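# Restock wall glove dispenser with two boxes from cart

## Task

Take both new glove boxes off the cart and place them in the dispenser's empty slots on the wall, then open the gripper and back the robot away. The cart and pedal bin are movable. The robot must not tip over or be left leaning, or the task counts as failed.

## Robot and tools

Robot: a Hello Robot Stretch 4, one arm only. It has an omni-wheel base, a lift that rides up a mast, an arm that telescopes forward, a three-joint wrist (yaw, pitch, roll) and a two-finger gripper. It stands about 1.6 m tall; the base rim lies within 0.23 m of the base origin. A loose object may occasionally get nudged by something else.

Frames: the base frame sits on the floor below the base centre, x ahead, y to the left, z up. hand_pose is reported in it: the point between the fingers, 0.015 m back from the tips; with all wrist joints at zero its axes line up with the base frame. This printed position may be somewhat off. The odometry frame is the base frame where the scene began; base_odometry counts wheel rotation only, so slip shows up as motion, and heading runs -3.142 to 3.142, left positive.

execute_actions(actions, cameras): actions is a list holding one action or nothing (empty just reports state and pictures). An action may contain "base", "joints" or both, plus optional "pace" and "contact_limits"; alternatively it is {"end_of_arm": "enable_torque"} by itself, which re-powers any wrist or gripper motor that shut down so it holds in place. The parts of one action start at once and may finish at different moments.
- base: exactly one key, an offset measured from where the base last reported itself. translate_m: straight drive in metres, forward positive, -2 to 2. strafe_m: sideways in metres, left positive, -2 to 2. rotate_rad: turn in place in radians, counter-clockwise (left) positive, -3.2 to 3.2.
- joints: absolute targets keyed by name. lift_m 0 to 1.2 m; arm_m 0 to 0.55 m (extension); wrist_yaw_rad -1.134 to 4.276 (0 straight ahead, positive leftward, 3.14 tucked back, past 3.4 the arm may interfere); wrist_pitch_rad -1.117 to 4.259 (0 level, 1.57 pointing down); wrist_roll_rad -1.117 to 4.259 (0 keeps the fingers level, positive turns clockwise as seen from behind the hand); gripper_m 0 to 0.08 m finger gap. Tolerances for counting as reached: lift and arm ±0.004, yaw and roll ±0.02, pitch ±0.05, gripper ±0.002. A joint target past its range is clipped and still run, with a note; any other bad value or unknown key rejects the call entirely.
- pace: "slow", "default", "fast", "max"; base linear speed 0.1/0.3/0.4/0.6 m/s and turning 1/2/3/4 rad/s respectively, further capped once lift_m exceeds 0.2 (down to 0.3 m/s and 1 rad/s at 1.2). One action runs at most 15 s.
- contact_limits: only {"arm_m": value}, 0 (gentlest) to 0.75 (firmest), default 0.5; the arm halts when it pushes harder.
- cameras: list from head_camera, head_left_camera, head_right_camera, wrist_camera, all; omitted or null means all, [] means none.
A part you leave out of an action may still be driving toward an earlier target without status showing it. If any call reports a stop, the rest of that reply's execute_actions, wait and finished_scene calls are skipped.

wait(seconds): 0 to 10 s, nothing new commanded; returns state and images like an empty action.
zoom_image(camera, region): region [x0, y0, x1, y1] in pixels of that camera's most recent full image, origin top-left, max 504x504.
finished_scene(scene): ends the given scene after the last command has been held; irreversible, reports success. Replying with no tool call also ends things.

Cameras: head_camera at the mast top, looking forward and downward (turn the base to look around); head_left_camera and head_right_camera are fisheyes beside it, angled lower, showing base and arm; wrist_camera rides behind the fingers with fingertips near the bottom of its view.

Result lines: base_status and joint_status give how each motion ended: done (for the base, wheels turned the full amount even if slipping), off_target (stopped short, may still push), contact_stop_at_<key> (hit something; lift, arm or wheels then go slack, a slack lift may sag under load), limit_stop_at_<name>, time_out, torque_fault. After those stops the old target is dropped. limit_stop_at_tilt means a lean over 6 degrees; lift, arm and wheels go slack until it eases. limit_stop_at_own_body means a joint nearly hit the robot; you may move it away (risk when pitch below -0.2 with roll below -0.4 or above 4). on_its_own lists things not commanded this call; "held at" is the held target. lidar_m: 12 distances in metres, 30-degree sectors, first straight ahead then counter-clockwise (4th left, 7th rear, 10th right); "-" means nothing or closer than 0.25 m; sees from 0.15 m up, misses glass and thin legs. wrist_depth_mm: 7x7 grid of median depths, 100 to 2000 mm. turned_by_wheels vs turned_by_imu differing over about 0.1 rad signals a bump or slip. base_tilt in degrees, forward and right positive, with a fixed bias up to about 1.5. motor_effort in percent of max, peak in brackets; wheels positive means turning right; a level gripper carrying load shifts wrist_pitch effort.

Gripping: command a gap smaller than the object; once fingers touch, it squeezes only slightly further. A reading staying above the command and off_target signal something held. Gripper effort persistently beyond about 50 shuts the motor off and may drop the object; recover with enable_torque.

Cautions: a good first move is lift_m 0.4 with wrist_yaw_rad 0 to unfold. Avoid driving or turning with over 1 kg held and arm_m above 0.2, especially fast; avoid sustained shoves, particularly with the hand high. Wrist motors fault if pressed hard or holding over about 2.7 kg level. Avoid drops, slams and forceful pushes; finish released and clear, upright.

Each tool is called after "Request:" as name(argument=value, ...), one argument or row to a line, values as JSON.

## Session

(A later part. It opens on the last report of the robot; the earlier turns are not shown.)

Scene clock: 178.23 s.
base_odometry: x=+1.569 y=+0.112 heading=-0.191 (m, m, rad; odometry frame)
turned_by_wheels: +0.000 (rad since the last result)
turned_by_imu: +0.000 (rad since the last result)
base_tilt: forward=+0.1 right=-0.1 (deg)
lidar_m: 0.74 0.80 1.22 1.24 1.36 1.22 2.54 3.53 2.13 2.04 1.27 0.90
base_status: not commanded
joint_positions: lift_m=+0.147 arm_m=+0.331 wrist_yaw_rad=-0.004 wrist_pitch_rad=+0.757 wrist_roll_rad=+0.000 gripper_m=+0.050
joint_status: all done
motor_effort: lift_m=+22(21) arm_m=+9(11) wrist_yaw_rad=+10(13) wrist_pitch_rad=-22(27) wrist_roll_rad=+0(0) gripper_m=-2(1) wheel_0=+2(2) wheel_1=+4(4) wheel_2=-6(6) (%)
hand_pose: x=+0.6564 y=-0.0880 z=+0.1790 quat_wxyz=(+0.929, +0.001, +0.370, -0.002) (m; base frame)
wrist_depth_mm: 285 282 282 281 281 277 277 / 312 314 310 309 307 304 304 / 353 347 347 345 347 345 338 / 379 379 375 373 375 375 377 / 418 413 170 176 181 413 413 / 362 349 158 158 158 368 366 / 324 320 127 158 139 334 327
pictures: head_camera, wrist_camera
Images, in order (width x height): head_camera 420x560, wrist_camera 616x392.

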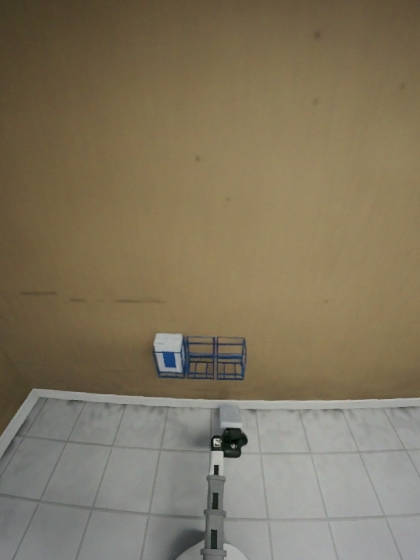

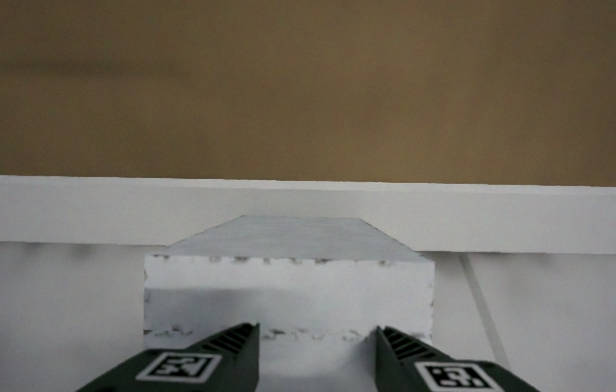

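Working. Continue the arc.

Request:
execute_actions(
  actions=[
    {"joints":{"arm_m":0.355,"lift_m":0.171},"pace":"slow"},
  ],
  cameras=[],
)

Request:
execute_actions(
  actions=[
    {"joints":{"arm_m":0.381,"lift_m":0.19},"pace":"slow"},
  ],
  cameras=["wrist_camera"],
)

Request:
execute_actions(
  actions=[
    {"joints":{"arm_m":0.409,"lift_m":0.205},"pace":"slow"},
  ],
  cameras=["wrist_camera"],
)

Scene clock: 186.27 s.
base_odometry: x=+1.569 y=+0.112 heading=-0.191 (m, m, rad; odometry frame)
turned_by_wheels: +0.000 (rad since the last result)
turned_by_imu: +0.000 (rad since the last result)
base_tilt: forward=+0.0 right=+0.2 (deg)
lidar_m: 0.69 0.79 1.19 1.26 1.37 1.25 2.54 3.48 2.11 2.03 1.29 0.91
base_status: not commanded
joint_positions: lift_m=+0.171 arm_m=+0.353 wrist_yaw_rad=-0.003 wrist_pitch_rad=+0.755 wrist_roll_rad=+0.000 gripper_m=+0.050
joint_status: all done
motor_effort: lift_m=+21(22) arm_m=+9(9) wrist_yaw_rad=+8(12) wrist_pitch_rad=-16(21) wrist_roll_rad=-2(0) gripper_m=-1(0) wheel_0=+3(3) wheel_1=+4(4) wheel_2=-6(6) (%)
hand_pose: x=+0.6789 y=-0.0879 z=+0.2034 quat_wxyz=(+0.930, +0.000, +0.369, -0.001) (m; base frame)
wrist_depth_mm: 262 262 259 260 257 256 253 / 289 290 287 286 285 283 281 / 327 325 322 320 319 315 312 / 370 366 362 362 359 357 355 / 407 392 375 373 370 389 387 / 394 387 161 162 162 399 399 / 349 349 127 158 138 359 353
pictures: none
No camera images: the call's "cameras" was empty. Leave "cameras" out to get every camera's image.

Scene clock: 187.57 s.
base_odometry: x=+1.569 y=+0.112 heading=-0.191 (m, m, rad; odometry frame)
turned_by_wheels: +0.000 (rad since the last result)
turned_by_imu: +0.000 (rad since the last result)
base_tilt: forward=+0.0 right=+0.2 (deg)
lidar_m: 0.74 0.79 1.23 1.24 1.34 1.20 2.53 3.51 2.11 2.03 1.28 0.89
base_status: not commanded
joint_positions: lift_m=+0.190 arm_m=+0.379 wrist_yaw_rad=-0.002 wrist_pitch_rad=+0.753 wrist_roll_rad=+0.000 gripper_m=+0.050
joint_status: all done
motor_effort: lift_m=+20(22) arm_m=+9(10) wrist_yaw_rad=+7(8) wrist_pitch_rad=-9(15) wrist_roll_rad=-1(1) gripper_m=-1(2) wheel_0=+2(3) wheel_1=+4(4) wheel_2=-5(5) (%)
hand_pose: x=+0.7053 y=-0.0878 z=+0.2228 quat_wxyz=(+0.930, +0.000, +0.368, -0.001) (m; base frame)
wrist_depth_mm: 236 236 235 234 232 232 230 / 265 260 259 257 256 254 253 / 293 291 289 287 285 283 283 / 334 330 327 325 324 320 319 / 375 370 368 364 362 355 362 / 404 399 164 165 164 402 402 / 368 368 127 158 139 382 373
pictures: wrist_camera
Images, in order (width x height): wrist_camera 616x392.

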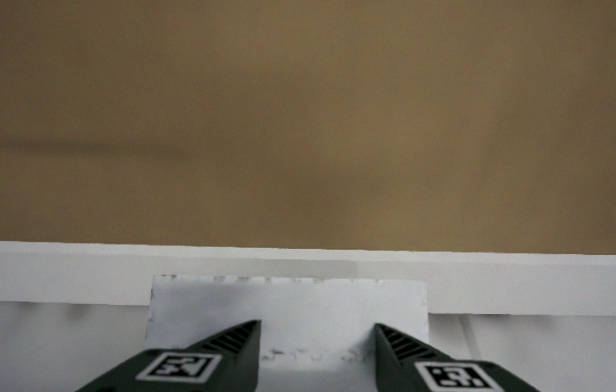

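Scene clock: 188.90 s.
base_odometry: x=+1.569 y=+0.112 heading=-0.191 (m, m, rad; odometry frame)
turned_by_wheels: +0.000 (rad since the last result)
turned_by_imu: +0.000 (rad since the last result)
base_tilt: forward=+0.0 right=+0.1 (deg)
lidar_m: 0.75 0.79 1.20 1.27 1.35 1.21 2.50 3.51 2.11 2.03 1.26 0.89
base_status: not commanded
joint_positions: lift_m=+0.205 arm_m=+0.408 wrist_yaw_rad=-0.001 wrist_pitch_rad=+0.751 wrist_roll_rad=+0.000 gripper_m=+0.050
joint_status: all done
motor_effort: lift_m=+21(21) arm_m=+8(9) wrist_yaw_rad=+4(7) wrist_pitch_rad=-4(9) wrist_roll_rad=+0(1) gripper_m=+0(2) wheel_0=+3(3) wheel_1=+4(4) wheel_2=-5(5) (%)
hand_pose: x=+0.7338 y=-0.0876 z=+0.2380 quat_wxyz=(+0.930, +0.000, +0.367, -0.001) (m; base frame)
wrist_depth_mm: 209 208 207 206 205 205 203 / 231 230 229 229 227 225 224 / 258 256 256 254 253 249 250 / 293 291 290 287 285 282 281 / 340 336 334 330 327 324 324 / 377 362 169 169 169 357 357 / 379 384 127 159 139 399 392
pictures: wrist_camera
Images, in order (width x height): wrist_camera 616x392.

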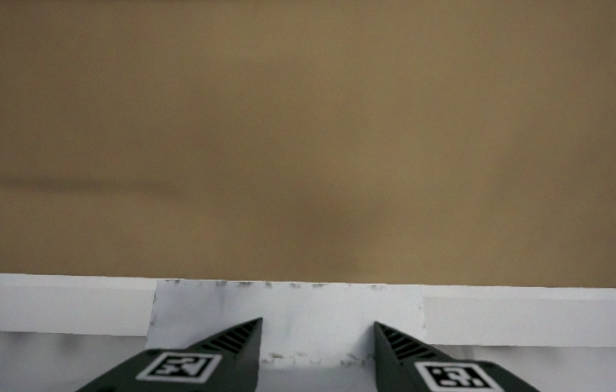

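Request:
execute_actions(
  actions=[
    {"joints":{"arm_m":0.434,"lift_m":0.212},"pace":"slow"},
  ],
  cameras=[],
)

Request:
execute_actions(
  actions=[
    {"joints":{"arm_m":0.464,"lift_m":0.218},"pace":"slow"},
  ],
  cameras=["wrist_camera"],
)

Request:
execute_actions(
  actions=[
    {"joints":{"arm_m":0.495,"lift_m":0.22},"pace":"slow"},
  ],
  cameras=["wrist_camera","head_right_camera"],
)

Scene clock: 200.97 s.
base_odometry: x=+1.569 y=+0.112 heading=-0.191 (m, m, rad; odometry frame)
turned_by_wheels: +0.000 (rad since the last result)
turned_by_imu: +0.000 (rad since the last result)
base_tilt: forward=-0.2 right=+0.0 (deg)
lidar_m: 0.74 0.82 1.21 1.25 1.34 1.20 2.52 3.52 2.10 2.02 1.26 0.90
base_status: not commanded
joint_positions: lift_m=+0.212 arm_m=+0.433 wrist_yaw_rad=-0.001 wrist_pitch_rad=+0.750 wrist_roll_rad=+0.000 gripper_m=+0.050
joint_status: all done
motor_effort: lift_m=+21(22) arm_m=+7(9) wrist_yaw_rad=+4(3) wrist_pitch_rad=+0(5) wrist_roll_rad=-1(1) gripper_m=-1(1) wheel_0=+2(3) wheel_1=+4(4) wheel_2=-5(5) (%)
hand_pose: x=+0.7591 y=-0.0876 z=+0.2453 quat_wxyz=(+0.931, +0.000, +0.366, -0.001) (m; base frame)
wrist_depth_mm: 185 185 183 182 181 180 179 / 204 204 203 201 200 199 198 / 229 227 226 224 223 221 220 / 262 258 255 253 252 250 249 / 300 297 296 291 290 286 285 / 342 338 171 172 172 338 330 / 384 364 127 159 139 351 375
pictures: none
No camera images: the call's "cameras" was empty. Leave "cameras" out to get every camera's image.

Scene clock: 202.33 s.
base_odometry: x=+1.569 y=+0.112 heading=-0.191 (m, m, rad; odometry frame)
turned_by_wheels: +0.000 (rad since the last result)
turned_by_imu: +0.000 (rad since the last result)
base_tilt: forward=+0.0 right=-0.1 (deg)
lidar_m: 0.75 0.80 1.22 1.25 1.34 1.23 2.55 3.50 2.08 2.04 1.27 0.90
base_status: not commanded
joint_positions: lift_m=+0.218 arm_m=+0.463 wrist_yaw_rad=-0.001 wrist_pitch_rad=+0.750 wrist_roll_rad=+0.000 gripper_m=+0.050
joint_status: all done
motor_effort: lift_m=+21(22) arm_m=+7(8) wrist_yaw_rad=+2(3) wrist_pitch_rad=+1(3) wrist_roll_rad=+0(1) gripper_m=-1(2) wheel_0=+3(2) wheel_1=+4(4) wheel_2=-5(5) (%)
hand_pose: x=+0.7893 y=-0.0875 z=+0.2513 quat_wxyz=(+0.931, +0.000, +0.366, +0.000) (m; base frame)
wrist_depth_mm: 156 155 155 154 153 152 151 / 173 172 170 169 168 167 166 / 193 191 191 189 188 186 186 / 219 217 214 214 212 211 210 / 254 250 249 245 243 241 240 / 298 285 176 176 181 283 282 / 336 319 127 160 139 319 319
pictures: wrist_camera
Images, in order (width x height): wrist_camera 616x392.

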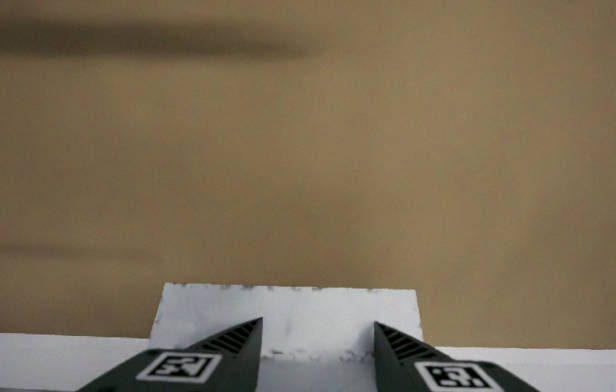

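Scene clock: 203.73 s.
base_odometry: x=+1.569 y=+0.112 heading=-0.191 (m, m, rad; odometry frame)
turned_by_wheels: +0.000 (rad since the last result)
turned_by_imu: +0.000 (rad since the last result)
base_tilt: forward=+0.0 right=+0.2 (deg)
lidar_m: 0.76 0.79 1.18 1.26 1.35 1.22 2.53 3.52 2.09 2.03 1.28 0.91
base_status: not commanded
joint_positions: lift_m=+0.220 arm_m=+0.494 wrist_yaw_rad=+0.000 wrist_pitch_rad=+0.750 wrist_roll_rad=+0.000 gripper_m=+0.050
joint_status: all done
motor_effort: lift_m=+21(21) arm_m=+7(7) wrist_yaw_rad=-1(2) wrist_pitch_rad=+1(1) wrist_roll_rad=+0(0) gripper_m=-1(1) wheel_0=+2(3) wheel_1=+4(4) wheel_2=-4(4) (%)
hand_pose: x=+0.8204 y=-0.0874 z=+0.2532 quat_wxyz=(+0.931, +0.000, +0.366, +0.000) (m; base frame)
wrist_depth_mm: 126 125 125 124 123 122 122 / 140 139 138 138 136 135 134 / 156 155 154 153 152 151 150 / 177 175 174 172 171 169 168 / 205 203 200 198 196 195 193 / 244 233 181 182 187 229 227 / 294 268 127 161 139 256 273
pictures: head_right_camera, wrist_camera
Images, in order (width x height): head_right_camera 420x672, wrist_camera 616x392.

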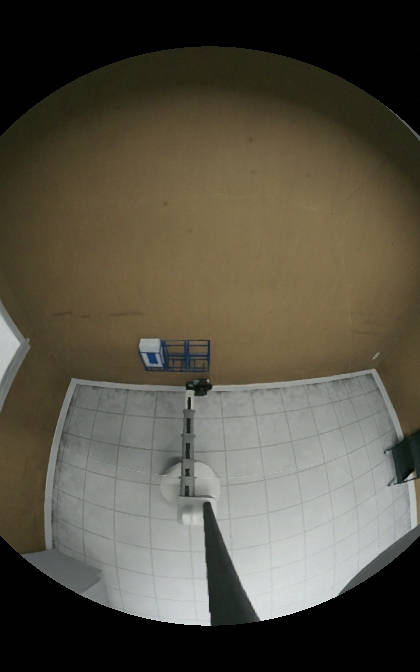

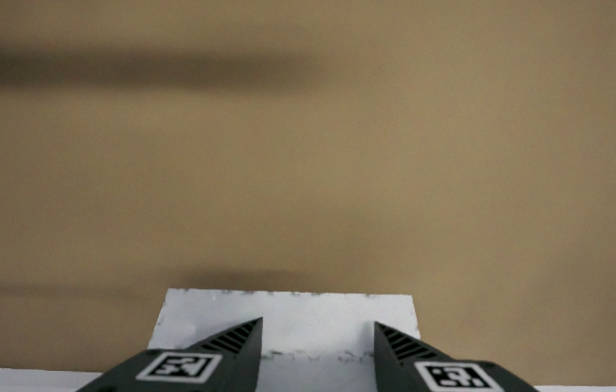

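Request:
execute_actions(
  actions=[
    {"joints":{"lift_m":0.245},"pace":"slow"},
  ],
  cameras=[],
)

Request:
execute_actions(
  actions=[
    {"joints":{"arm_m":0.38,"gripper_m":0.0},"base":{"strafe_m":0.13}},
  ],
  cameras=[],
)

Request:
execute_actions(
  actions=[
    {"joints":{"arm_m":0.49,"lift_m":0.01}},
  ],
  cameras=["wrist_camera","head_camera"],
)

Scene clock: 213.30 s.
base_odometry: x=+1.569 y=+0.112 heading=-0.191 (m, m, rad; odometry frame)
turned_by_wheels: +0.000 (rad since the last result)
turned_by_imu: +0.000 (rad since the last result)
base_tilt: forward=+0.1 right=+0.0 (deg)
lidar_m: 0.74 0.80 1.23 1.26 1.36 1.20 2.53 3.50 2.10 2.04 1.25 0.88
base_status: not commanded
joint_positions: lift_m=+0.245 arm_m=+0.494 wrist_yaw_rad=+0.000 wrist_pitch_rad=+0.752 wrist_roll_rad=+0.000 gripper_m=+0.050
joint_status: all done
motor_effort: lift_m=+23(22) arm_m=+7(7) wrist_yaw_rad=-1(1) wrist_pitch_rad=-6(6) wrist_roll_rad=-1(0) gripper_m=+0(0) wheel_0=+3(3) wheel_1=+4(4) wheel_2=-3(3) (%)
hand_pose: x=+0.8201 y=-0.0874 z=+0.2778 quat_wxyz=(+0.930, +0.000, +0.367, +0.000) (m; base frame)
wrist_depth_mm: 126 125 125 124 124 123 122 / 140 139 138 137 136 135 135 / 157 156 154 153 153 151 150 / 178 176 175 173 172 171 169 / 206 204 202 200 197 195 195 / 243 241 208 209 224 231 229 / 298 270 127 184 139 257 278
pictures: none
No camera images: the call's "cameras" was empty. Leave "cameras" out to get every camera's image.

Scene clock: 214.93 s.
base_odometry: x=+1.593 y=+0.239 heading=-0.191 (m, m, rad; odometry frame)
turned_by_wheels: +0.000 (rad since the last result)
turned_by_imu: +0.000 (rad since the last result)
base_tilt: forward=+0.0 right=+0.1 (deg)
lidar_m: 0.75 0.90 1.18 1.13 1.21 1.15 2.08 3.55 2.22 2.15 1.27 0.80
base_status: done
joint_positions: lift_m=+0.245 arm_m=+0.381 wrist_yaw_rad=+0.000 wrist_pitch_rad=+0.752 wrist_roll_rad=+0.000 gripper_m=+0.000
joint_status: all done
motor_effort: lift_m=+23(23) arm_m=-7(6) wrist_yaw_rad=-1(2) wrist_pitch_rad=-7(7) wrist_roll_rad=-1(1) gripper_m=-1(1) wheel_0=-1(12) wheel_1=+3(13) wheel_2=+0(5) (%)
hand_pose: x=+0.7074 y=-0.0874 z=+0.2777 quat_wxyz=(+0.930, +0.000, +0.367, +0.000) (m; base frame)
wrist_depth_mm: 233 231 231 229 227 226 224 / 257 256 255 254 252 249 248 / 289 287 283 282 279 279 276 / 330 325 324 319 301 286 304 / 379 375 368 366 260 250 256 / 421 418 415 404 298 285 397 / 421 427 424 125 320 366 427
pictures: none
No camera images: the call's "cameras" was empty. Leave "cameras" out to get every camera's image.

Scene clock: 217.00 s.
base_odometry: x=+1.593 y=+0.239 heading=-0.191 (m, m, rad; odometry frame)
turned_by_wheels: +0.000 (rad since the last result)
turned_by_imu: +0.000 (rad since the last result)
base_tilt: forward=+0.1 right=+0.0 (deg)
lidar_m: 0.74 0.89 1.19 1.12 1.21 1.14 2.10 3.52 2.25 2.16 1.28 0.79
base_status: not commanded
joint_positions: lift_m=+0.010 arm_m=+0.489 wrist_yaw_rad=+0.000 wrist_pitch_rad=+0.752 wrist_roll_rad=+0.000 gripper_m=+0.000
joint_status: all done
motor_effort: lift_m=+18(21) arm_m=+6(8) wrist_yaw_rad=-1(1) wrist_pitch_rad=-7(7) wrist_roll_rad=-2(2) gripper_m=+0(1) wheel_0=-2(1) wheel_1=+3(3) wheel_2=+0(0) (%)
hand_pose: x=+0.8150 y=-0.0874 z=+0.0431 quat_wxyz=(+0.930, +0.000, +0.367, +0.000) (m; base frame)
wrist_depth_mm: 128 128 128 127 126 123 - / 143 142 141 140 139 123 - / 159 158 157 157 154 122 - / 163 162 163 164 162 121 - / 188 186 185 182 181 121 - / 208 206 208 208 203 123 - / 187 187 188 125 161 123 -
pictures: head_camera, wrist_camera
Images, in order (width x height): head_camera 420x560, wrist_camera 616x392.

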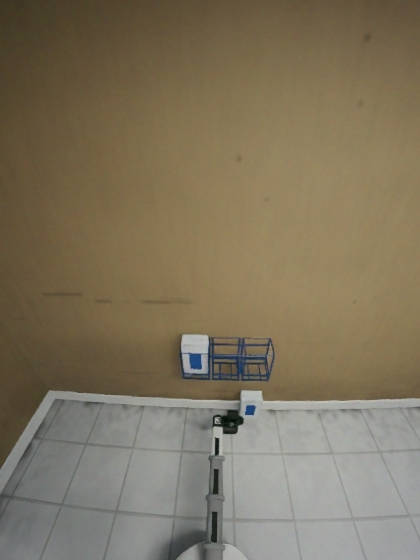

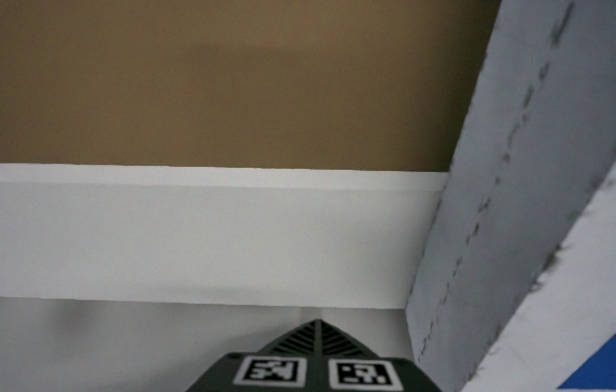

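Request:
execute_actions(
  actions=[
    {"base":{"strafe_m":-0.31},"pace":"slow"},
  ],
  cameras=["wrist_camera","head_camera"],
)

Request:
execute_actions(
  actions=[
    {"joints":{"arm_m":0.4,"lift_m":0.42}},
  ],
  cameras=[],
)

Request:
execute_actions(
  actions=[
    {"base":{"strafe_m":-0.08},"joints":{"arm_m":0.53,"wrist_pitch_rad":1.52,"wrist_roll_rad":1.57,"gripper_m":0.08}},
  ],
  cameras=["wrist_camera","head_camera"],
)

Scene clock: 230.90 s.
base_odometry: x=+1.535 y=-0.065 heading=-0.190 (m, m, rad; odometry frame)
turned_by_wheels: +0.000 (rad since the last result)
turned_by_imu: +0.001 (rad since the last result)
base_tilt: forward=+0.1 right=+0.1 (deg)
lidar_m: 0.75 0.80 1.23 1.43 1.47 1.33 3.47 3.27 1.92 1.85 1.25 0.83
base_status: done
joint_positions: lift_m=+0.010 arm_m=+0.489 wrist_yaw_rad=+0.001 wrist_pitch_rad=+0.752 wrist_roll_rad=+0.000 gripper_m=+0.000
joint_status: not commanded
motor_effort: lift_m=+18(18) arm_m=+6(6) wrist_yaw_rad=-3(4) wrist_pitch_rad=-7(7) wrist_roll_rad=+0(0) gripper_m=-1(1) wheel_0=+5(10) wheel_1=-5(9) wheel_2=+0(0) (%)
hand_pose: x=+0.8151 y=-0.0873 z=+0.0431 quat_wxyz=(+0.930, +0.000, +0.367, +0.001) (m; base frame)
wrist_depth_mm: 135 134 132 132 130 - - / 149 147 147 146 118 - - / 167 165 164 163 119 - - / 171 170 168 167 120 - - / 198 196 193 191 121 - - / 212 213 212 209 105 103 - / 187 188 188 126 113 119 121
pictures: head_camera, wrist_camera
Images, in order (width x height): head_camera 420x560, wrist_camera 616x392.

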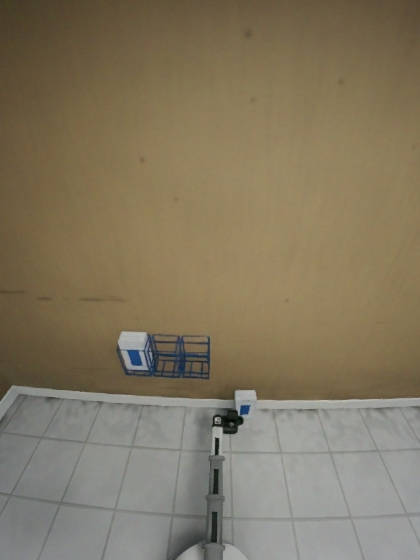

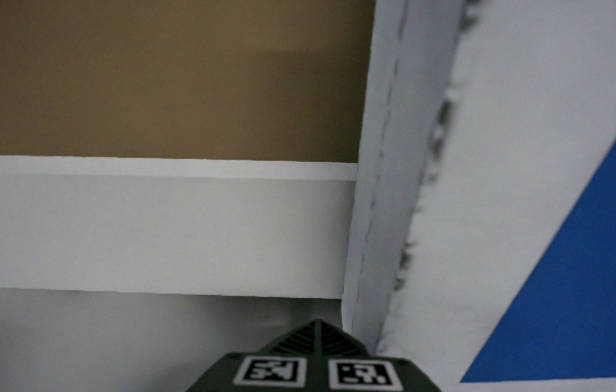

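Scene clock: 233.53 s.
base_odometry: x=+1.535 y=-0.065 heading=-0.191 (m, m, rad; odometry frame)
turned_by_wheels: +0.000 (rad since the last result)
turned_by_imu: +0.000 (rad since the last result)
base_tilt: forward=+0.1 right=+0.1 (deg)
lidar_m: 0.72 0.79 1.22 1.44 1.44 1.34 3.47 3.29 1.93 1.84 1.25 0.82
base_status: not commanded
joint_positions: lift_m=+0.420 arm_m=+0.401 wrist_yaw_rad=+0.000 wrist_pitch_rad=+0.752 wrist_roll_rad=+0.000 gripper_m=+0.000
joint_status: all done
motor_effort: lift_m=+23(23) arm_m=-7(8) wrist_yaw_rad=-2(3) wrist_pitch_rad=-7(7) wrist_roll_rad=+1(2) gripper_m=-1(0) wheel_0=+4(5) wheel_1=-4(4) wheel_2=+1(0) (%)
hand_pose: x=+0.7273 y=-0.0874 z=+0.4527 quat_wxyz=(+0.930, +0.000, +0.367, +0.000) (m; base frame)
wrist_depth_mm: 210 218 217 216 214 213 211 / 236 242 239 238 236 236 233 / 260 270 271 266 263 262 260 / 309 307 306 300 298 296 294 / 357 351 349 345 342 343 336 / 427 418 410 397 387 399 394 / 508 504 466 125 366 466 480
pictures: none
No camera images: the call's "cameras" was empty. Leave "cameras" out to get every camera's image.

Scene clock: 235.03 s.
base_odometry: x=+1.520 y=-0.144 heading=-0.191 (m, m, rad; odometry frame)
turned_by_wheels: +0.000 (rad since the last result)
turned_by_imu: +0.000 (rad since the last result)
base_tilt: forward=+0.1 right=+0.0 (deg)
lidar_m: 0.77 0.76 1.23 1.49 1.46 1.36 3.47 3.20 1.86 1.78 1.27 0.91
base_status: done
joint_positions: lift_m=+0.420 arm_m=+0.529 wrist_yaw_rad=+0.000 wrist_pitch_rad=+1.520 wrist_roll_rad=+1.570 gripper_m=+0.080
joint_status: all done
motor_effort: lift_m=+23(23) arm_m=+6(7) wrist_yaw_rad=+0(1) wrist_pitch_rad=+0(7) wrist_roll_rad=-2(5) gripper_m=+2(6) wheel_0=+0(10) wheel_1=-2(9) wheel_2=+0(1) (%)
hand_pose: x=+0.7106 y=-0.0874 z=+0.3856 quat_wxyz=(+0.513, +0.512, +0.487, -0.487) (m; base frame)
wrist_depth_mm: 227 324 525 559 539 535 525 / 226 327 530 559 535 535 525 / 228 329 535 544 535 525 521 / 227 310 480 549 535 525 517 / 229 307 325 539 530 521 508 / 229 306 319 530 525 517 508 / 229 109 150 530 517 128 504
pictures: head_camera, wrist_camera
Images, in order (width x height): head_camera 420x560, wrist_camera 616x392.

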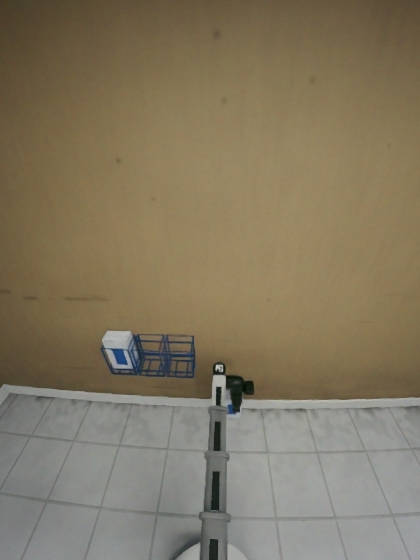

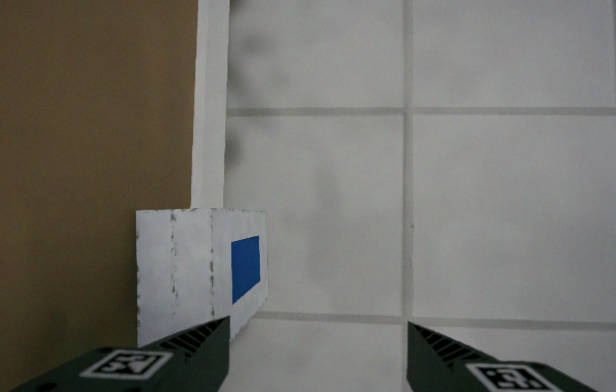

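Request:
execute_actions(
  actions=[
    {"base":{"strafe_m":0.017},"joints":{"arm_m":0.4,"wrist_pitch_rad":1.47}},
  ],
  cameras=[],
)

Request:
execute_actions(
  actions=[
    {"base":{"translate_m":0.235},"joints":{"lift_m":0.31,"gripper_m":0.074}},
  ],
  cameras=["wrist_camera"],
)

Scene clock: 248.73 s.
base_odometry: x=+1.523 y=-0.127 heading=-0.191 (m, m, rad; odometry frame)
turned_by_wheels: +0.000 (rad since the last result)
turned_by_imu: +0.000 (rad since the last result)
base_tilt: forward=+0.1 right=+0.0 (deg)
lidar_m: 0.77 0.80 1.21 1.49 1.42 1.37 3.49 3.19 1.84 1.79 1.28 0.92
base_status: done
joint_positions: lift_m=+0.420 arm_m=+0.401 wrist_yaw_rad=+0.000 wrist_pitch_rad=+1.470 wrist_roll_rad=+1.570 gripper_m=+0.080
joint_status: all done
motor_effort: lift_m=+23(23) arm_m=-7(8) wrist_yaw_rad=+0(1) wrist_pitch_rad=-2(3) wrist_roll_rad=-1(1) gripper_m=+3(2) wheel_0=-2(10) wheel_1=+3(8) wheel_2=+0(2) (%)
hand_pose: x=+0.5934 y=-0.0874 z=+0.3864 quat_wxyz=(+0.525, +0.524, +0.475, -0.474) (m; base frame)
wrist_depth_mm: 359 496 580 554 544 525 512 / 362 492 574 559 539 530 504 / 364 488 569 554 535 521 508 / 338 430 559 549 530 517 504 / 327 377 559 539 525 512 504 / 329 421 554 539 517 504 492 / 364 109 150 535 521 128 484
pictures: none
No camera images: the call's "cameras" was empty. Leave "cameras" out to get every camera's image.

Scene clock: 250.97 s.
base_odometry: x=+1.753 y=-0.171 heading=-0.190 (m, m, rad; odometry frame)
turned_by_wheels: +0.001 (rad since the last result)
turned_by_imu: +0.000 (rad since the last result)
base_tilt: forward=+0.0 right=+0.1 (deg)
lidar_m: 0.54 0.56 0.75 1.51 1.61 1.56 3.73 3.20 1.87 1.82 0.93 0.62
base_status: done
joint_positions: lift_m=+0.310 arm_m=+0.400 wrist_yaw_rad=-0.007 wrist_pitch_rad=+1.479 wrist_roll_rad=+1.569 gripper_m=+0.074
joint_status: all done
on_its_own: wrist_yaw_rad is at rest, and its effort (+20) is outside its rest range (-13 to +13); wrist_pitch_rad is at rest, and its effort (-27) is outside its rest range (-23 to +23)
motor_effort: lift_m=+18(21) arm_m=+1(7) wrist_yaw_rad=+20(22) wrist_pitch_rad=-27(29) wrist_roll_rad=+4(1) gripper_m=-1(2) wheel_0=+7(6) wheel_1=+8(9) wheel_2=-7(9) (%)
hand_pose: x=+0.5896 y=-0.0876 z=+0.2766 quat_wxyz=(+0.521, +0.524, +0.475, -0.478) (m; base frame)
wrist_depth_mm: - 126 212 439 433 421 410 / - 127 213 439 433 418 404 / - 127 213 433 427 413 404 / - 128 196 191 421 410 402 / - 128 193 190 421 407 394 / - 128 191 188 415 402 394 / - 109 139 187 183 132 394
pictures: wrist_camera
Images, in order (width x height): wrist_camera 616x392.

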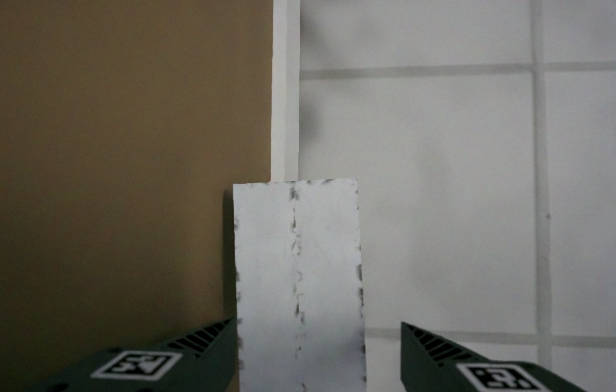

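Request:
execute_actions(
  actions=[
    {"joints":{"arm_m":0.36}},
  ],
  cameras=[],
)

Request:
execute_actions(
  actions=[
    {"joints":{"arm_m":0.368,"wrist_pitch_rad":1.3,"gripper_m":0.08,"lift_m":0.29},"pace":"slow"},
  ],
  cameras=["wrist_camera"],
)

Scene clock: 261.50 s.
base_odometry: x=+1.754 y=-0.171 heading=-0.190 (m, m, rad; odometry frame)
turned_by_wheels: +0.000 (rad since the last result)
turned_by_imu: +0.000 (rad since the last result)
base_tilt: forward=-0.1 right=+0.1 (deg)
lidar_m: 0.53 0.51 0.76 1.50 1.62 1.55 3.74 3.18 1.86 1.83 0.94 0.64
base_status: not commanded
joint_positions: lift_m=+0.310 arm_m=+0.361 wrist_yaw_rad=+0.000 wrist_pitch_rad=+1.471 wrist_roll_rad=+1.570 gripper_m=+0.074
joint_status: all done
motor_effort: lift_m=+18(18) arm_m=-6(7) wrist_yaw_rad=+0(21) wrist_pitch_rad=-3(26) wrist_roll_rad=+0(1) gripper_m=-2(2) wheel_0=+2(7) wheel_1=+5(7) wheel_2=-2(8) (%)
hand_pose: x=+0.5532 y=-0.0874 z=+0.2768 quat_wxyz=(+0.525, +0.524, +0.475, -0.474) (m; base frame)
wrist_depth_mm: 132 185 306 442 430 421 410 / 132 186 307 442 427 410 402 / 133 186 309 433 424 413 402 / 133 187 198 368 424 407 399 / 133 187 195 250 421 404 392 / 133 188 193 240 415 397 394 / 133 110 139 231 410 132 389
pictures: none
No camera images: the call's "cameras" was empty. Leave "cameras" out to get every camera's image.

Scene clock: 262.43 s.
base_odometry: x=+1.754 y=-0.171 heading=-0.190 (m, m, rad; odometry frame)
turned_by_wheels: +0.000 (rad since the last result)
turned_by_imu: +0.000 (rad since the last result)
base_tilt: forward=+0.0 right=+0.0 (deg)
lidar_m: 0.55 0.55 0.75 1.50 1.61 1.54 3.73 3.15 1.85 1.83 0.92 0.67
base_status: not commanded
joint_positions: lift_m=+0.290 arm_m=+0.367 wrist_yaw_rad=+0.000 wrist_pitch_rad=+1.301 wrist_roll_rad=+1.570 gripper_m=+0.080
joint_status: all done
motor_effort: lift_m=+18(19) arm_m=+7(8) wrist_yaw_rad=+1(1) wrist_pitch_rad=-5(7) wrist_roll_rad=+0(1) gripper_m=+2(3) wheel_0=+2(2) wheel_1=+5(5) wheel_2=-1(1) (%)
hand_pose: x=+0.5943 y=-0.0874 z=+0.2634 quat_wxyz=(+0.563, +0.562, +0.428, -0.428) (m; base frame)
wrist_depth_mm: 106 129 186 336 413 384 364 / 105 130 186 336 410 384 362 / 106 129 187 336 402 379 359 / 106 130 187 181 389 375 355 / 106 129 185 178 256 373 353 / 106 129 182 175 222 368 349 / - 109 150 174 164 128 345
pictures: wrist_camera
Images, in order (width x height): wrist_camera 616x392.

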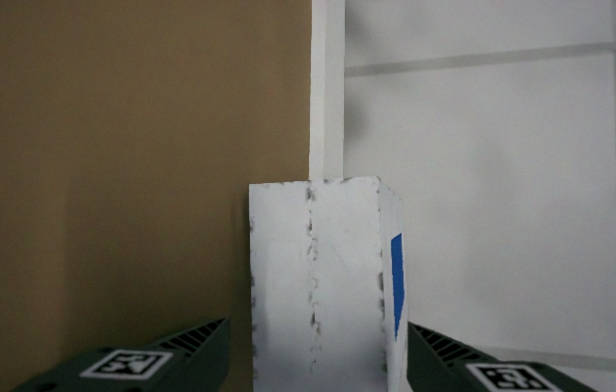

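Request:
execute_actions(
  actions=[
    {"joints":{"lift_m":0.252},"pace":"slow"},
  ],
  cameras=["wrist_camera"],
)

Scene clock: 271.80 s.
base_odometry: x=+1.754 y=-0.171 heading=-0.190 (m, m, rad; odometry frame)
turned_by_wheels: +0.000 (rad since the last result)
turned_by_imu: +0.000 (rad since the last result)
base_tilt: forward=-0.1 right=+0.0 (deg)
lidar_m: 0.53 0.56 0.74 1.52 1.61 1.56 3.74 3.19 1.85 1.82 0.93 0.67
base_status: not commanded
joint_positions: lift_m=+0.252 arm_m=+0.367 wrist_yaw_rad=+0.000 wrist_pitch_rad=+1.301 wrist_roll_rad=+1.570 gripper_m=+0.080
joint_status: all done
motor_effort: lift_m=+18(18) arm_m=+7(7) wrist_yaw_rad=+0(0) wrist_pitch_rad=-3(5) wrist_roll_rad=+1(0) gripper_m=+2(1) wheel_0=+2(2) wheel_1=+5(5) wheel_2=-1(1) (%)
hand_pose: x=+0.5945 y=-0.0874 z=+0.2255 quat_wxyz=(+0.563, +0.563, +0.428, -0.428) (m; base frame)
wrist_depth_mm: 105 128 186 307 373 349 332 / 105 129 186 303 370 347 329 / 105 129 186 300 366 343 324 / 105 129 150 139 349 340 324 / 105 129 148 138 241 340 320 / 105 129 147 137 205 338 319 / - 109 141 135 139 128 312
pictures: wrist_camera
Images, in order (width x height): wrist_camera 616x392.

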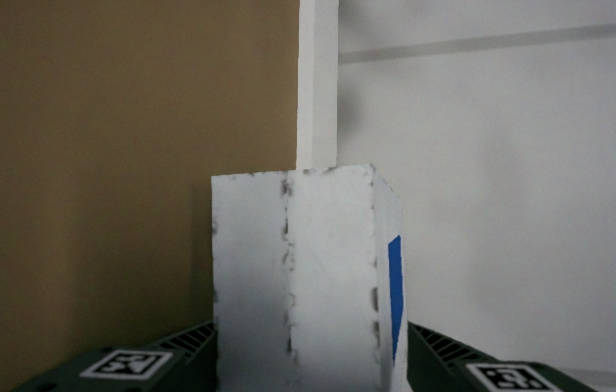

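Request:
execute_actions(
  actions=[
    {"joints":{"gripper_m":0.04},"pace":"slow"},
  ],
  cameras=[],
)

Request:
execute_actions(
  actions=[
    {"joints":{"lift_m":0.275},"pace":"slow"},
  ],
  cameras=[],
)

Request:
execute_actions(
  actions=[
    {"joints":{"arm_m":0.25},"pace":"slow"},
  ],
  cameras=["wrist_camera","head_right_camera"],
)

Scene clock: 282.37 s.
base_odometry: x=+1.754 y=-0.171 heading=-0.190 (m, m, rad; odometry frame)
turned_by_wheels: +0.000 (rad since the last result)
turned_by_imu: +0.000 (rad since the last result)
base_tilt: forward=+0.1 right=+0.0 (deg)
lidar_m: 0.54 0.54 0.75 1.51 1.62 1.55 3.74 3.16 1.86 1.82 0.92 0.64
base_status: not commanded
joint_positions: lift_m=+0.252 arm_m=+0.367 wrist_yaw_rad=+0.000 wrist_pitch_rad=+1.300 wrist_roll_rad=+1.570 gripper_m=+0.061
joint_status: gripper_m off_target (ended at +0.061, target +0.040)
on_its_own: gripper_m is held at +0.058, not at your +0.040, by its contact guard: the fingers met something
motor_effort: lift_m=+18(18) arm_m=+7(6) wrist_yaw_rad=+0(0) wrist_pitch_rad=-2(3) wrist_roll_rad=-1(0) gripper_m=-22(26) wheel_0=+2(2) wheel_1=+5(5) wheel_2=-1(1) (%)
hand_pose: x=+0.5946 y=-0.0874 z=+0.2255 quat_wxyz=(+0.563, +0.563, +0.428, -0.428) (m; base frame)
wrist_depth_mm: 105 128 186 306 375 347 332 / 105 128 186 304 373 347 327 / 105 129 186 301 368 343 325 / 105 129 156 139 227 342 322 / 105 129 156 138 182 340 322 / 105 129 157 136 152 334 317 / 105 114 133 135 129 325 314
pictures: none
No camera images: the call's "cameras" was empty. Leave "cameras" out to get every camera's image.

Scene clock: 283.33 s.
base_odometry: x=+1.754 y=-0.171 heading=-0.190 (m, m, rad; odometry frame)
turned_by_wheels: +0.000 (rad since the last result)
turned_by_imu: +0.000 (rad since the last result)
base_tilt: forward=+0.1 right=+0.0 (deg)
lidar_m: 0.52 0.54 0.73 1.51 1.60 1.53 3.73 3.18 1.87 1.81 0.94 0.59
base_status: not commanded
joint_positions: lift_m=+0.275 arm_m=+0.367 wrist_yaw_rad=+0.000 wrist_pitch_rad=+1.302 wrist_roll_rad=+1.570 gripper_m=+0.061
joint_status: all done
on_its_own: gripper_m is held at +0.058, not at your +0.040, by its contact guard: the fingers met something
motor_effort: lift_m=+25(26) arm_m=+6(6) wrist_yaw_rad=+0(1) wrist_pitch_rad=-7(8) wrist_roll_rad=-1(0) gripper_m=-22(23) wheel_0=+2(2) wheel_1=+5(5) wheel_2=-2(1) (%)
hand_pose: x=+0.5942 y=-0.0874 z=+0.2478 quat_wxyz=(+0.563, +0.562, +0.429, -0.428) (m; base frame)
wrist_depth_mm: 106 129 187 327 399 370 351 / 106 130 188 327 392 366 347 / 106 130 189 322 389 364 345 / 106 130 158 143 373 362 340 / 106 130 158 141 190 357 340 / 106 130 158 138 154 355 338 / 106 114 133 136 129 345 330
pictures: none
No camera images: the call's "cameras" was empty. Leave "cameras" out to get every camera's image.

Scene clock: 285.80 s.
base_odometry: x=+1.754 y=-0.171 heading=-0.190 (m, m, rad; odometry frame)
turned_by_wheels: +0.000 (rad since the last result)
turned_by_imu: +0.000 (rad since the last result)
base_tilt: forward=+0.0 right=+0.0 (deg)
lidar_m: 0.53 0.53 0.75 1.51 1.60 1.55 3.74 3.16 1.86 1.81 0.94 0.64
base_status: not commanded
joint_positions: lift_m=+0.275 arm_m=+0.251 wrist_yaw_rad=+0.000 wrist_pitch_rad=+1.302 wrist_roll_rad=+1.570 gripper_m=+0.061
joint_status: all done
on_its_own: gripper_m is held at +0.058, not at your +0.040, by its contact guard: the fingers met something
motor_effort: lift_m=+25(25) arm_m=-6(6) wrist_yaw_rad=+1(1) wrist_pitch_rad=-7(7) wrist_roll_rad=-2(0) gripper_m=-23(22) wheel_0=+2(2) wheel_1=+5(5) wheel_2=-2(1) (%)
hand_pose: x=+0.4785 y=-0.0874 z=+0.2478 quat_wxyz=(+0.563, +0.562, +0.429, -0.428) (m; base frame)
wrist_depth_mm: 217 286 387 427 397 370 351 / 217 285 389 424 392 366 347 / 217 285 389 418 387 364 345 / 217 285 349 143 244 359 343 / 217 287 347 140 187 355 338 / 216 285 343 138 153 355 336 / 216 251 133 135 130 342 332
pictures: head_right_camera, wrist_camera
Images, in order (width x height): head_right_camera 420x672, wrist_camera 616x392.

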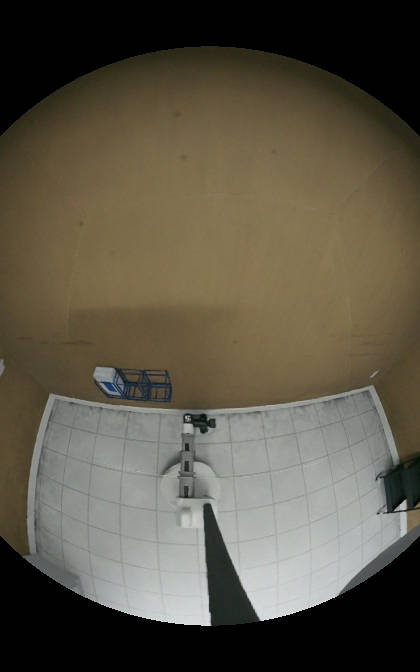

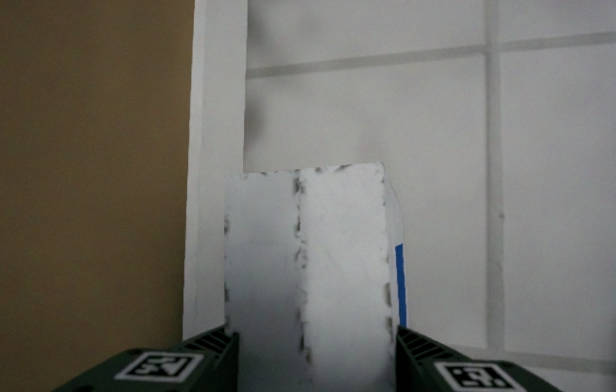

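Set down, release, regrip vertically.

Request:
execute_actions(
  actions=[
    {"joints":{"lift_m":0.25},"pace":"slow"},
  ],
  cameras=[],
)

Request:
execute_actions(
  actions=[
    {"joints":{"gripper_m":0.08},"pace":"slow"},
  ],
  cameras=[],
)

Request:
execute_actions(
  actions=[
    {"joints":{"lift_m":0.31}},
  ],
  cameras=[],
)

Request:
execute_actions(
  actions=[
    {"joints":{"arm_m":0.312,"wrist_pitch_rad":1.61}},
  ],
  cameras=["wrist_camera"],
)

Scene clock: 292.37 s.
base_odometry: x=+1.754 y=-0.171 heading=-0.190 (m, m, rad; odometry frame)
turned_by_wheels: +0.000 (rad since the last result)
turned_by_imu: +0.000 (rad since the last result)
base_tilt: forward=+0.0 right=+0.2 (deg)
lidar_m: 0.54 0.57 0.77 1.52 1.58 1.54 3.77 3.19 1.85 1.84 0.94 0.64
base_status: not commanded
joint_positions: lift_m=+0.251 arm_m=+0.251 wrist_yaw_rad=+0.000 wrist_pitch_rad=+1.301 wrist_roll_rad=+1.570 gripper_m=+0.061
joint_status: all done
on_its_own: gripper_m is held at +0.058, not at your +0.040, by its contact guard: the fingers met something
motor_effort: lift_m=+13(25) arm_m=-6(7) wrist_yaw_rad=+1(0) wrist_pitch_rad=-4(7) wrist_roll_rad=-1(1) gripper_m=-23(21) wheel_0=+2(2) wheel_1=+5(5) wheel_2=-1(1) (%)
hand_pose: x=+0.4786 y=-0.0874 z=+0.2238 quat_wxyz=(+0.563, +0.562, +0.428, -0.428) (m; base frame)
wrist_depth_mm: 214 281 379 404 375 349 330 / 215 282 382 402 373 349 327 / 213 282 379 397 370 345 325 / 215 283 334 141 207 342 322 / 214 282 330 139 176 338 322 / 213 282 327 136 152 336 319 / 214 248 133 134 128 325 315
pictures: none
No camera images: the call's "cameras" was empty. Leave "cameras" out to get every camera's image.

Scene clock: 293.47 s.
base_odometry: x=+1.754 y=-0.171 heading=-0.190 (m, m, rad; odometry frame)
turned_by_wheels: +0.000 (rad since the last result)
turned_by_imu: +0.000 (rad since the last result)
base_tilt: forward=+0.1 right=+0.1 (deg)
lidar_m: 0.54 0.56 0.74 1.51 1.61 1.54 3.71 3.22 1.86 1.81 0.90 0.66
base_status: not commanded
joint_positions: lift_m=+0.250 arm_m=+0.251 wrist_yaw_rad=+0.000 wrist_pitch_rad=+1.300 wrist_roll_rad=+1.570 gripper_m=+0.080
joint_status: all done
motor_effort: lift_m=+18(18) arm_m=-6(7) wrist_yaw_rad=+0(1) wrist_pitch_rad=-2(4) wrist_roll_rad=-1(0) gripper_m=+2(22) wheel_0=+2(2) wheel_1=+5(5) wheel_2=-1(1) (%)
hand_pose: x=+0.4788 y=-0.0874 z=+0.2235 quat_wxyz=(+0.563, +0.563, +0.428, -0.428) (m; base frame)
wrist_depth_mm: 215 285 387 399 373 349 327 / 216 283 387 399 370 343 325 / 216 285 382 394 366 343 325 / 216 285 343 382 357 340 320 / 216 283 146 136 218 338 319 / 216 283 146 135 179 332 315 / 215 109 139 133 129 128 312
pictures: none
No camera images: the call's "cameras" was empty. Leave "cameras" out to get every camera's image.

Scene clock: 294.63 s.
base_odometry: x=+1.754 y=-0.171 heading=-0.190 (m, m, rad; odometry frame)
turned_by_wheels: +0.000 (rad since the last result)
turned_by_imu: +0.000 (rad since the last result)
base_tilt: forward=+0.1 right=+0.0 (deg)
lidar_m: 0.51 0.57 0.76 1.49 1.61 1.55 3.75 3.17 1.85 1.84 0.94 0.67
base_status: not commanded
joint_positions: lift_m=+0.310 arm_m=+0.251 wrist_yaw_rad=+0.000 wrist_pitch_rad=+1.300 wrist_roll_rad=+1.570 gripper_m=+0.080
joint_status: all done
motor_effort: lift_m=+23(25) arm_m=-6(6) wrist_yaw_rad=+0(0) wrist_pitch_rad=-2(2) wrist_roll_rad=-2(2) gripper_m=+2(1) wheel_0=+2(2) wheel_1=+5(5) wheel_2=-1(2) (%)
hand_pose: x=+0.4788 y=-0.0874 z=+0.2831 quat_wxyz=(+0.563, +0.563, +0.428, -0.428) (m; base frame)
wrist_depth_mm: 215 283 402 466 436 407 382 / 216 283 394 462 430 402 379 / 216 285 394 459 427 397 377 / 216 283 384 442 415 394 375 / 216 285 387 198 218 392 373 / 216 283 384 196 189 387 368 / 215 109 151 195 181 128 359
pictures: none
No camera images: the call's "cameras" was empty. Leave "cameras" out to get every camera's image.

Scene clock: 295.70 s.
base_odometry: x=+1.754 y=-0.171 heading=-0.190 (m, m, rad; odometry frame)
turned_by_wheels: +0.000 (rad since the last result)
turned_by_imu: +0.000 (rad since the last result)
base_tilt: forward=+0.0 right=-0.1 (deg)
lidar_m: 0.44 0.54 0.75 1.50 1.57 1.55 3.75 3.19 1.85 1.81 0.94 0.46
base_status: not commanded
joint_positions: lift_m=+0.310 arm_m=+0.311 wrist_yaw_rad=+0.000 wrist_pitch_rad=+1.609 wrist_roll_rad=+1.570 gripper_m=+0.080
joint_status: all done
motor_effort: lift_m=+23(23) arm_m=+6(7) wrist_yaw_rad=+0(1) wrist_pitch_rad=+1(5) wrist_roll_rad=-2(1) gripper_m=+2(2) wheel_0=+2(2) wheel_1=+5(5) wheel_2=-1(2) (%)
hand_pose: x=+0.4736 y=-0.0874 z=+0.2755 quat_wxyz=(+0.490, +0.490, +0.510, -0.509) (m; base frame)
wrist_depth_mm: 236 345 442 439 439 442 442 / 236 345 436 433 439 439 442 / 239 342 433 436 436 436 439 / 240 338 430 430 433 430 436 / 240 338 424 188 427 430 433 / 241 340 186 186 424 430 424 / 241 109 151 184 185 128 427
pictures: wrist_camera
Images, in order (width x height): wrist_camera 616x392.

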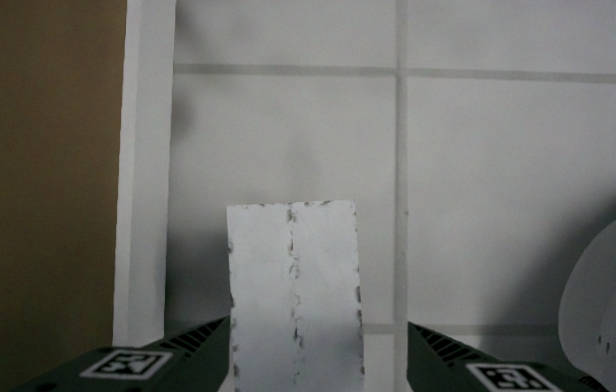

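Request:
execute_actions(
  actions=[
    {"joints":{"arm_m":0.323,"wrist_roll_rad":1.52},"base":{"strafe_m":0.011}},
  ],
  cameras=[],
)

Request:
execute_actions(
  actions=[
    {"joints":{"lift_m":0.258},"pace":"slow"},
  ],
  cameras=["wrist_camera"],
)

Request:
execute_actions(
  actions=[
    {"joints":{"gripper_m":0.04}},
  ],
  cameras=[],
)

Request:
execute_actions(
  actions=[
    {"joints":{"lift_m":1.07}},
  ],
  cameras=[],
)

Request:
execute_actions(
  actions=[
    {"base":{"strafe_m":0.43},"joints":{"arm_m":0.29,"wrist_roll_rad":1.57,"wrist_pitch_rad":1.52}},
  ],
  cameras=["wrist_camera"],
)

Scene clock: 310.63 s.
base_odometry: x=+1.756 y=-0.161 heading=-0.190 (m, m, rad; odometry frame)
turned_by_wheels: +0.000 (rad since the last result)
turned_by_imu: +0.000 (rad since the last result)
base_tilt: forward=+0.0 right=+0.1 (deg)
lidar_m: 0.46 0.55 0.75 1.49 1.60 1.56 3.75 3.23 1.87 1.83 0.93 0.45
base_status: done
joint_positions: lift_m=+0.310 arm_m=+0.322 wrist_yaw_rad=+0.000 wrist_pitch_rad=+1.610 wrist_roll_rad=+1.520 gripper_m=+0.080
joint_status: all done
motor_effort: lift_m=+23(23) arm_m=+6(7) wrist_yaw_rad=+1(1) wrist_pitch_rad=+1(1) wrist_roll_rad=-2(2) gripper_m=+2(1) wheel_0=-3(10) wheel_1=+5(10) wheel_2=+0(2) (%)
hand_pose: x=+0.4845 y=-0.0874 z=+0.2755 quat_wxyz=(+0.502, +0.478, +0.522, -0.497) (m; base frame)
wrist_depth_mm: 211 310 436 439 442 442 442 / 212 320 436 436 442 439 439 / 216 327 433 433 433 436 439 / 220 334 433 189 436 430 433 / 224 336 427 188 427 430 430 / 225 334 421 185 427 424 424 / 228 109 151 184 184 128 427
pictures: none
No camera images: the call's "cameras" was empty. Leave "cameras" out to get every camera's image.

Scene clock: 311.93 s.
base_odometry: x=+1.756 y=-0.161 heading=-0.190 (m, m, rad; odometry frame)
turned_by_wheels: +0.000 (rad since the last result)
turned_by_imu: +0.000 (rad since the last result)
base_tilt: forward=+0.0 right=+0.1 (deg)
lidar_m: 0.45 0.53 0.77 1.50 1.58 1.56 3.74 3.19 1.88 1.85 0.92 0.67
base_status: not commanded
joint_positions: lift_m=+0.258 arm_m=+0.322 wrist_yaw_rad=+0.000 wrist_pitch_rad=+1.610 wrist_roll_rad=+1.520 gripper_m=+0.080
joint_status: all done
motor_effort: lift_m=+18(22) arm_m=+6(6) wrist_yaw_rad=+1(0) wrist_pitch_rad=+0(0) wrist_roll_rad=-1(4) gripper_m=+0(2) wheel_0=-3(3) wheel_1=+5(5) wheel_2=+0(0) (%)
hand_pose: x=+0.4845 y=-0.0874 z=+0.2239 quat_wxyz=(+0.502, +0.478, +0.522, -0.497) (m; base frame)
wrist_depth_mm: 210 293 384 387 387 387 387 / 213 294 382 382 382 384 387 / 216 298 379 379 379 382 384 / 220 307 373 137 137 379 382 / 223 314 373 135 136 377 377 / 225 320 370 135 135 375 377 / 228 109 133 133 134 128 373
pictures: wrist_camera
Images, in order (width x height): wrist_camera 616x392.

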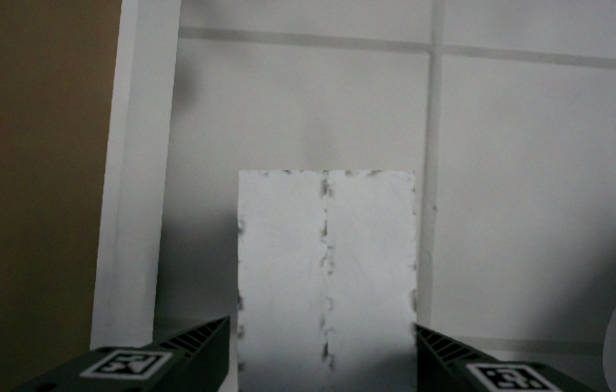

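Scene clock: 312.93 s.
base_odometry: x=+1.756 y=-0.161 heading=-0.190 (m, m, rad; odometry frame)
turned_by_wheels: +0.000 (rad since the last result)
turned_by_imu: +0.000 (rad since the last result)
base_tilt: forward=+0.0 right=+0.1 (deg)
lidar_m: 0.46 0.55 0.77 1.49 1.58 1.55 3.77 3.19 1.87 1.82 0.94 0.69
base_status: not commanded
joint_positions: lift_m=+0.258 arm_m=+0.322 wrist_yaw_rad=+0.000 wrist_pitch_rad=+1.610 wrist_roll_rad=+1.520 gripper_m=+0.058
joint_status: gripper_m off_target (ended at +0.058, target +0.040)
on_its_own: gripper_m is held at +0.054, not at your +0.040, by its contact guard: the fingers met something
motor_effort: lift_m=+18(18) arm_m=+6(6) wrist_yaw_rad=+1(0) wrist_pitch_rad=-1(0) wrist_roll_rad=-3(1) gripper_m=-32(32) wheel_0=-2(3) wheel_1=+5(5) wheel_2=+0(0) (%)
hand_pose: x=+0.4844 y=-0.0874 z=+0.2239 quat_wxyz=(+0.502, +0.478, +0.522, -0.497) (m; base frame)
wrist_depth_mm: 211 293 387 387 387 392 389 / 214 293 379 384 387 382 389 / 217 300 379 379 379 384 382 / 220 306 375 137 137 379 379 / 223 312 370 136 136 375 379 / 226 320 373 134 135 375 375 / 230 281 133 134 133 375 375
pictures: none
No camera images: the call's "cameras" was empty. Leave "cameras" out to get every camera's image.

Scene clock: 316.93 s.
base_odometry: x=+1.756 y=-0.161 heading=-0.190 (m, m, rad; odometry frame)
turned_by_wheels: +0.000 (rad since the last result)
turned_by_imu: +0.000 (rad since the last result)
base_tilt: forward=+0.0 right=+0.0 (deg)
lidar_m: 0.43 0.53 0.77 1.51 1.60 1.56 3.74 3.20 1.85 1.84 0.95 0.45
base_status: not commanded
joint_positions: lift_m=+1.070 arm_m=+0.322 wrist_yaw_rad=+0.000 wrist_pitch_rad=+1.610 wrist_roll_rad=+1.520 gripper_m=+0.058
joint_status: all done
on_its_own: gripper_m is held at +0.054, not at your +0.040, by its contact guard: the fingers met something
motor_effort: lift_m=+25(25) arm_m=+6(7) wrist_yaw_rad=-1(0) wrist_pitch_rad=+0(0) wrist_roll_rad=-3(3) gripper_m=-32(32) wheel_0=-3(2) wheel_1=+4(5) wheel_2=+0(0) (%)
hand_pose: x=+0.4845 y=-0.0874 z=+1.0353 quat_wxyz=(+0.502, +0.478, +0.522, -0.497) (m; base frame)
wrist_depth_mm: 212 314 609 1281 1255 1255 1281 / 214 320 634 1205 1255 1255 1229 / 217 330 676 1229 1205 1255 1255 / 220 336 480 138 140 1229 1229 / 224 345 492 137 138 991 1118 / 227 351 508 135 136 960 1205 / 231 289 133 134 134 976 1182
pictures: none
No camera images: the call's "cameras" was empty. Leave "cameras" out to get every camera's image.

Scene clock: 319.70 s.
base_odometry: x=+1.837 y=+0.261 heading=-0.190 (m, m, rad; odometry frame)
turned_by_wheels: +0.000 (rad since the last result)
turned_by_imu: +0.000 (rad since the last result)
base_tilt: forward=+0.1 right=-0.1 (deg)
lidar_m: 0.43 0.65 0.88 1.07 1.09 1.35 1.85 3.82 2.32 2.25 0.91 0.43
base_status: done
joint_positions: lift_m=+1.070 arm_m=+0.291 wrist_yaw_rad=+0.000 wrist_pitch_rad=+1.521 wrist_roll_rad=+1.570 gripper_m=+0.058
joint_status: all done
on_its_own: gripper_m is held at +0.054, not at your +0.040, by its contact guard: the fingers met something
motor_effort: lift_m=+25(25) arm_m=-6(9) wrist_yaw_rad=+0(4) wrist_pitch_rad=-3(9) wrist_roll_rad=+0(0) gripper_m=-32(32) wheel_0=+1(11) wheel_1=+2(13) wheel_2=+0(2) (%)
hand_pose: x=+0.4727 y=-0.0874 z=+1.0354 quat_wxyz=(+0.513, +0.512, +0.488, -0.487) (m; base frame)
wrist_depth_mm: 220 317 554 1229 1229 1205 1182 / 220 319 504 1205 1182 1205 1182 / 222 320 559 1205 1205 1182 1182 / 223 320 427 139 140 1205 1138 / 223 324 430 137 138 946 931 / 224 324 433 136 136 931 931 / 224 271 133 134 134 917 1118
pictures: wrist_camera
Images, in order (width x height): wrist_camera 616x392.

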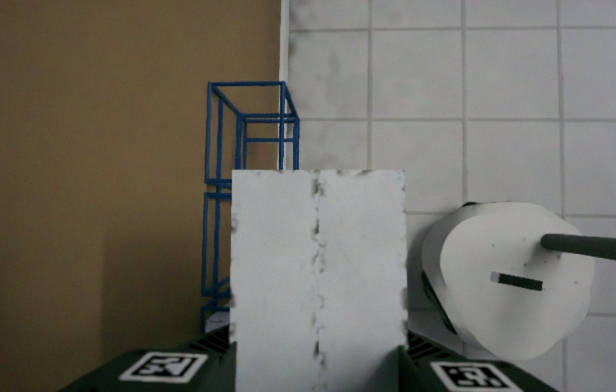

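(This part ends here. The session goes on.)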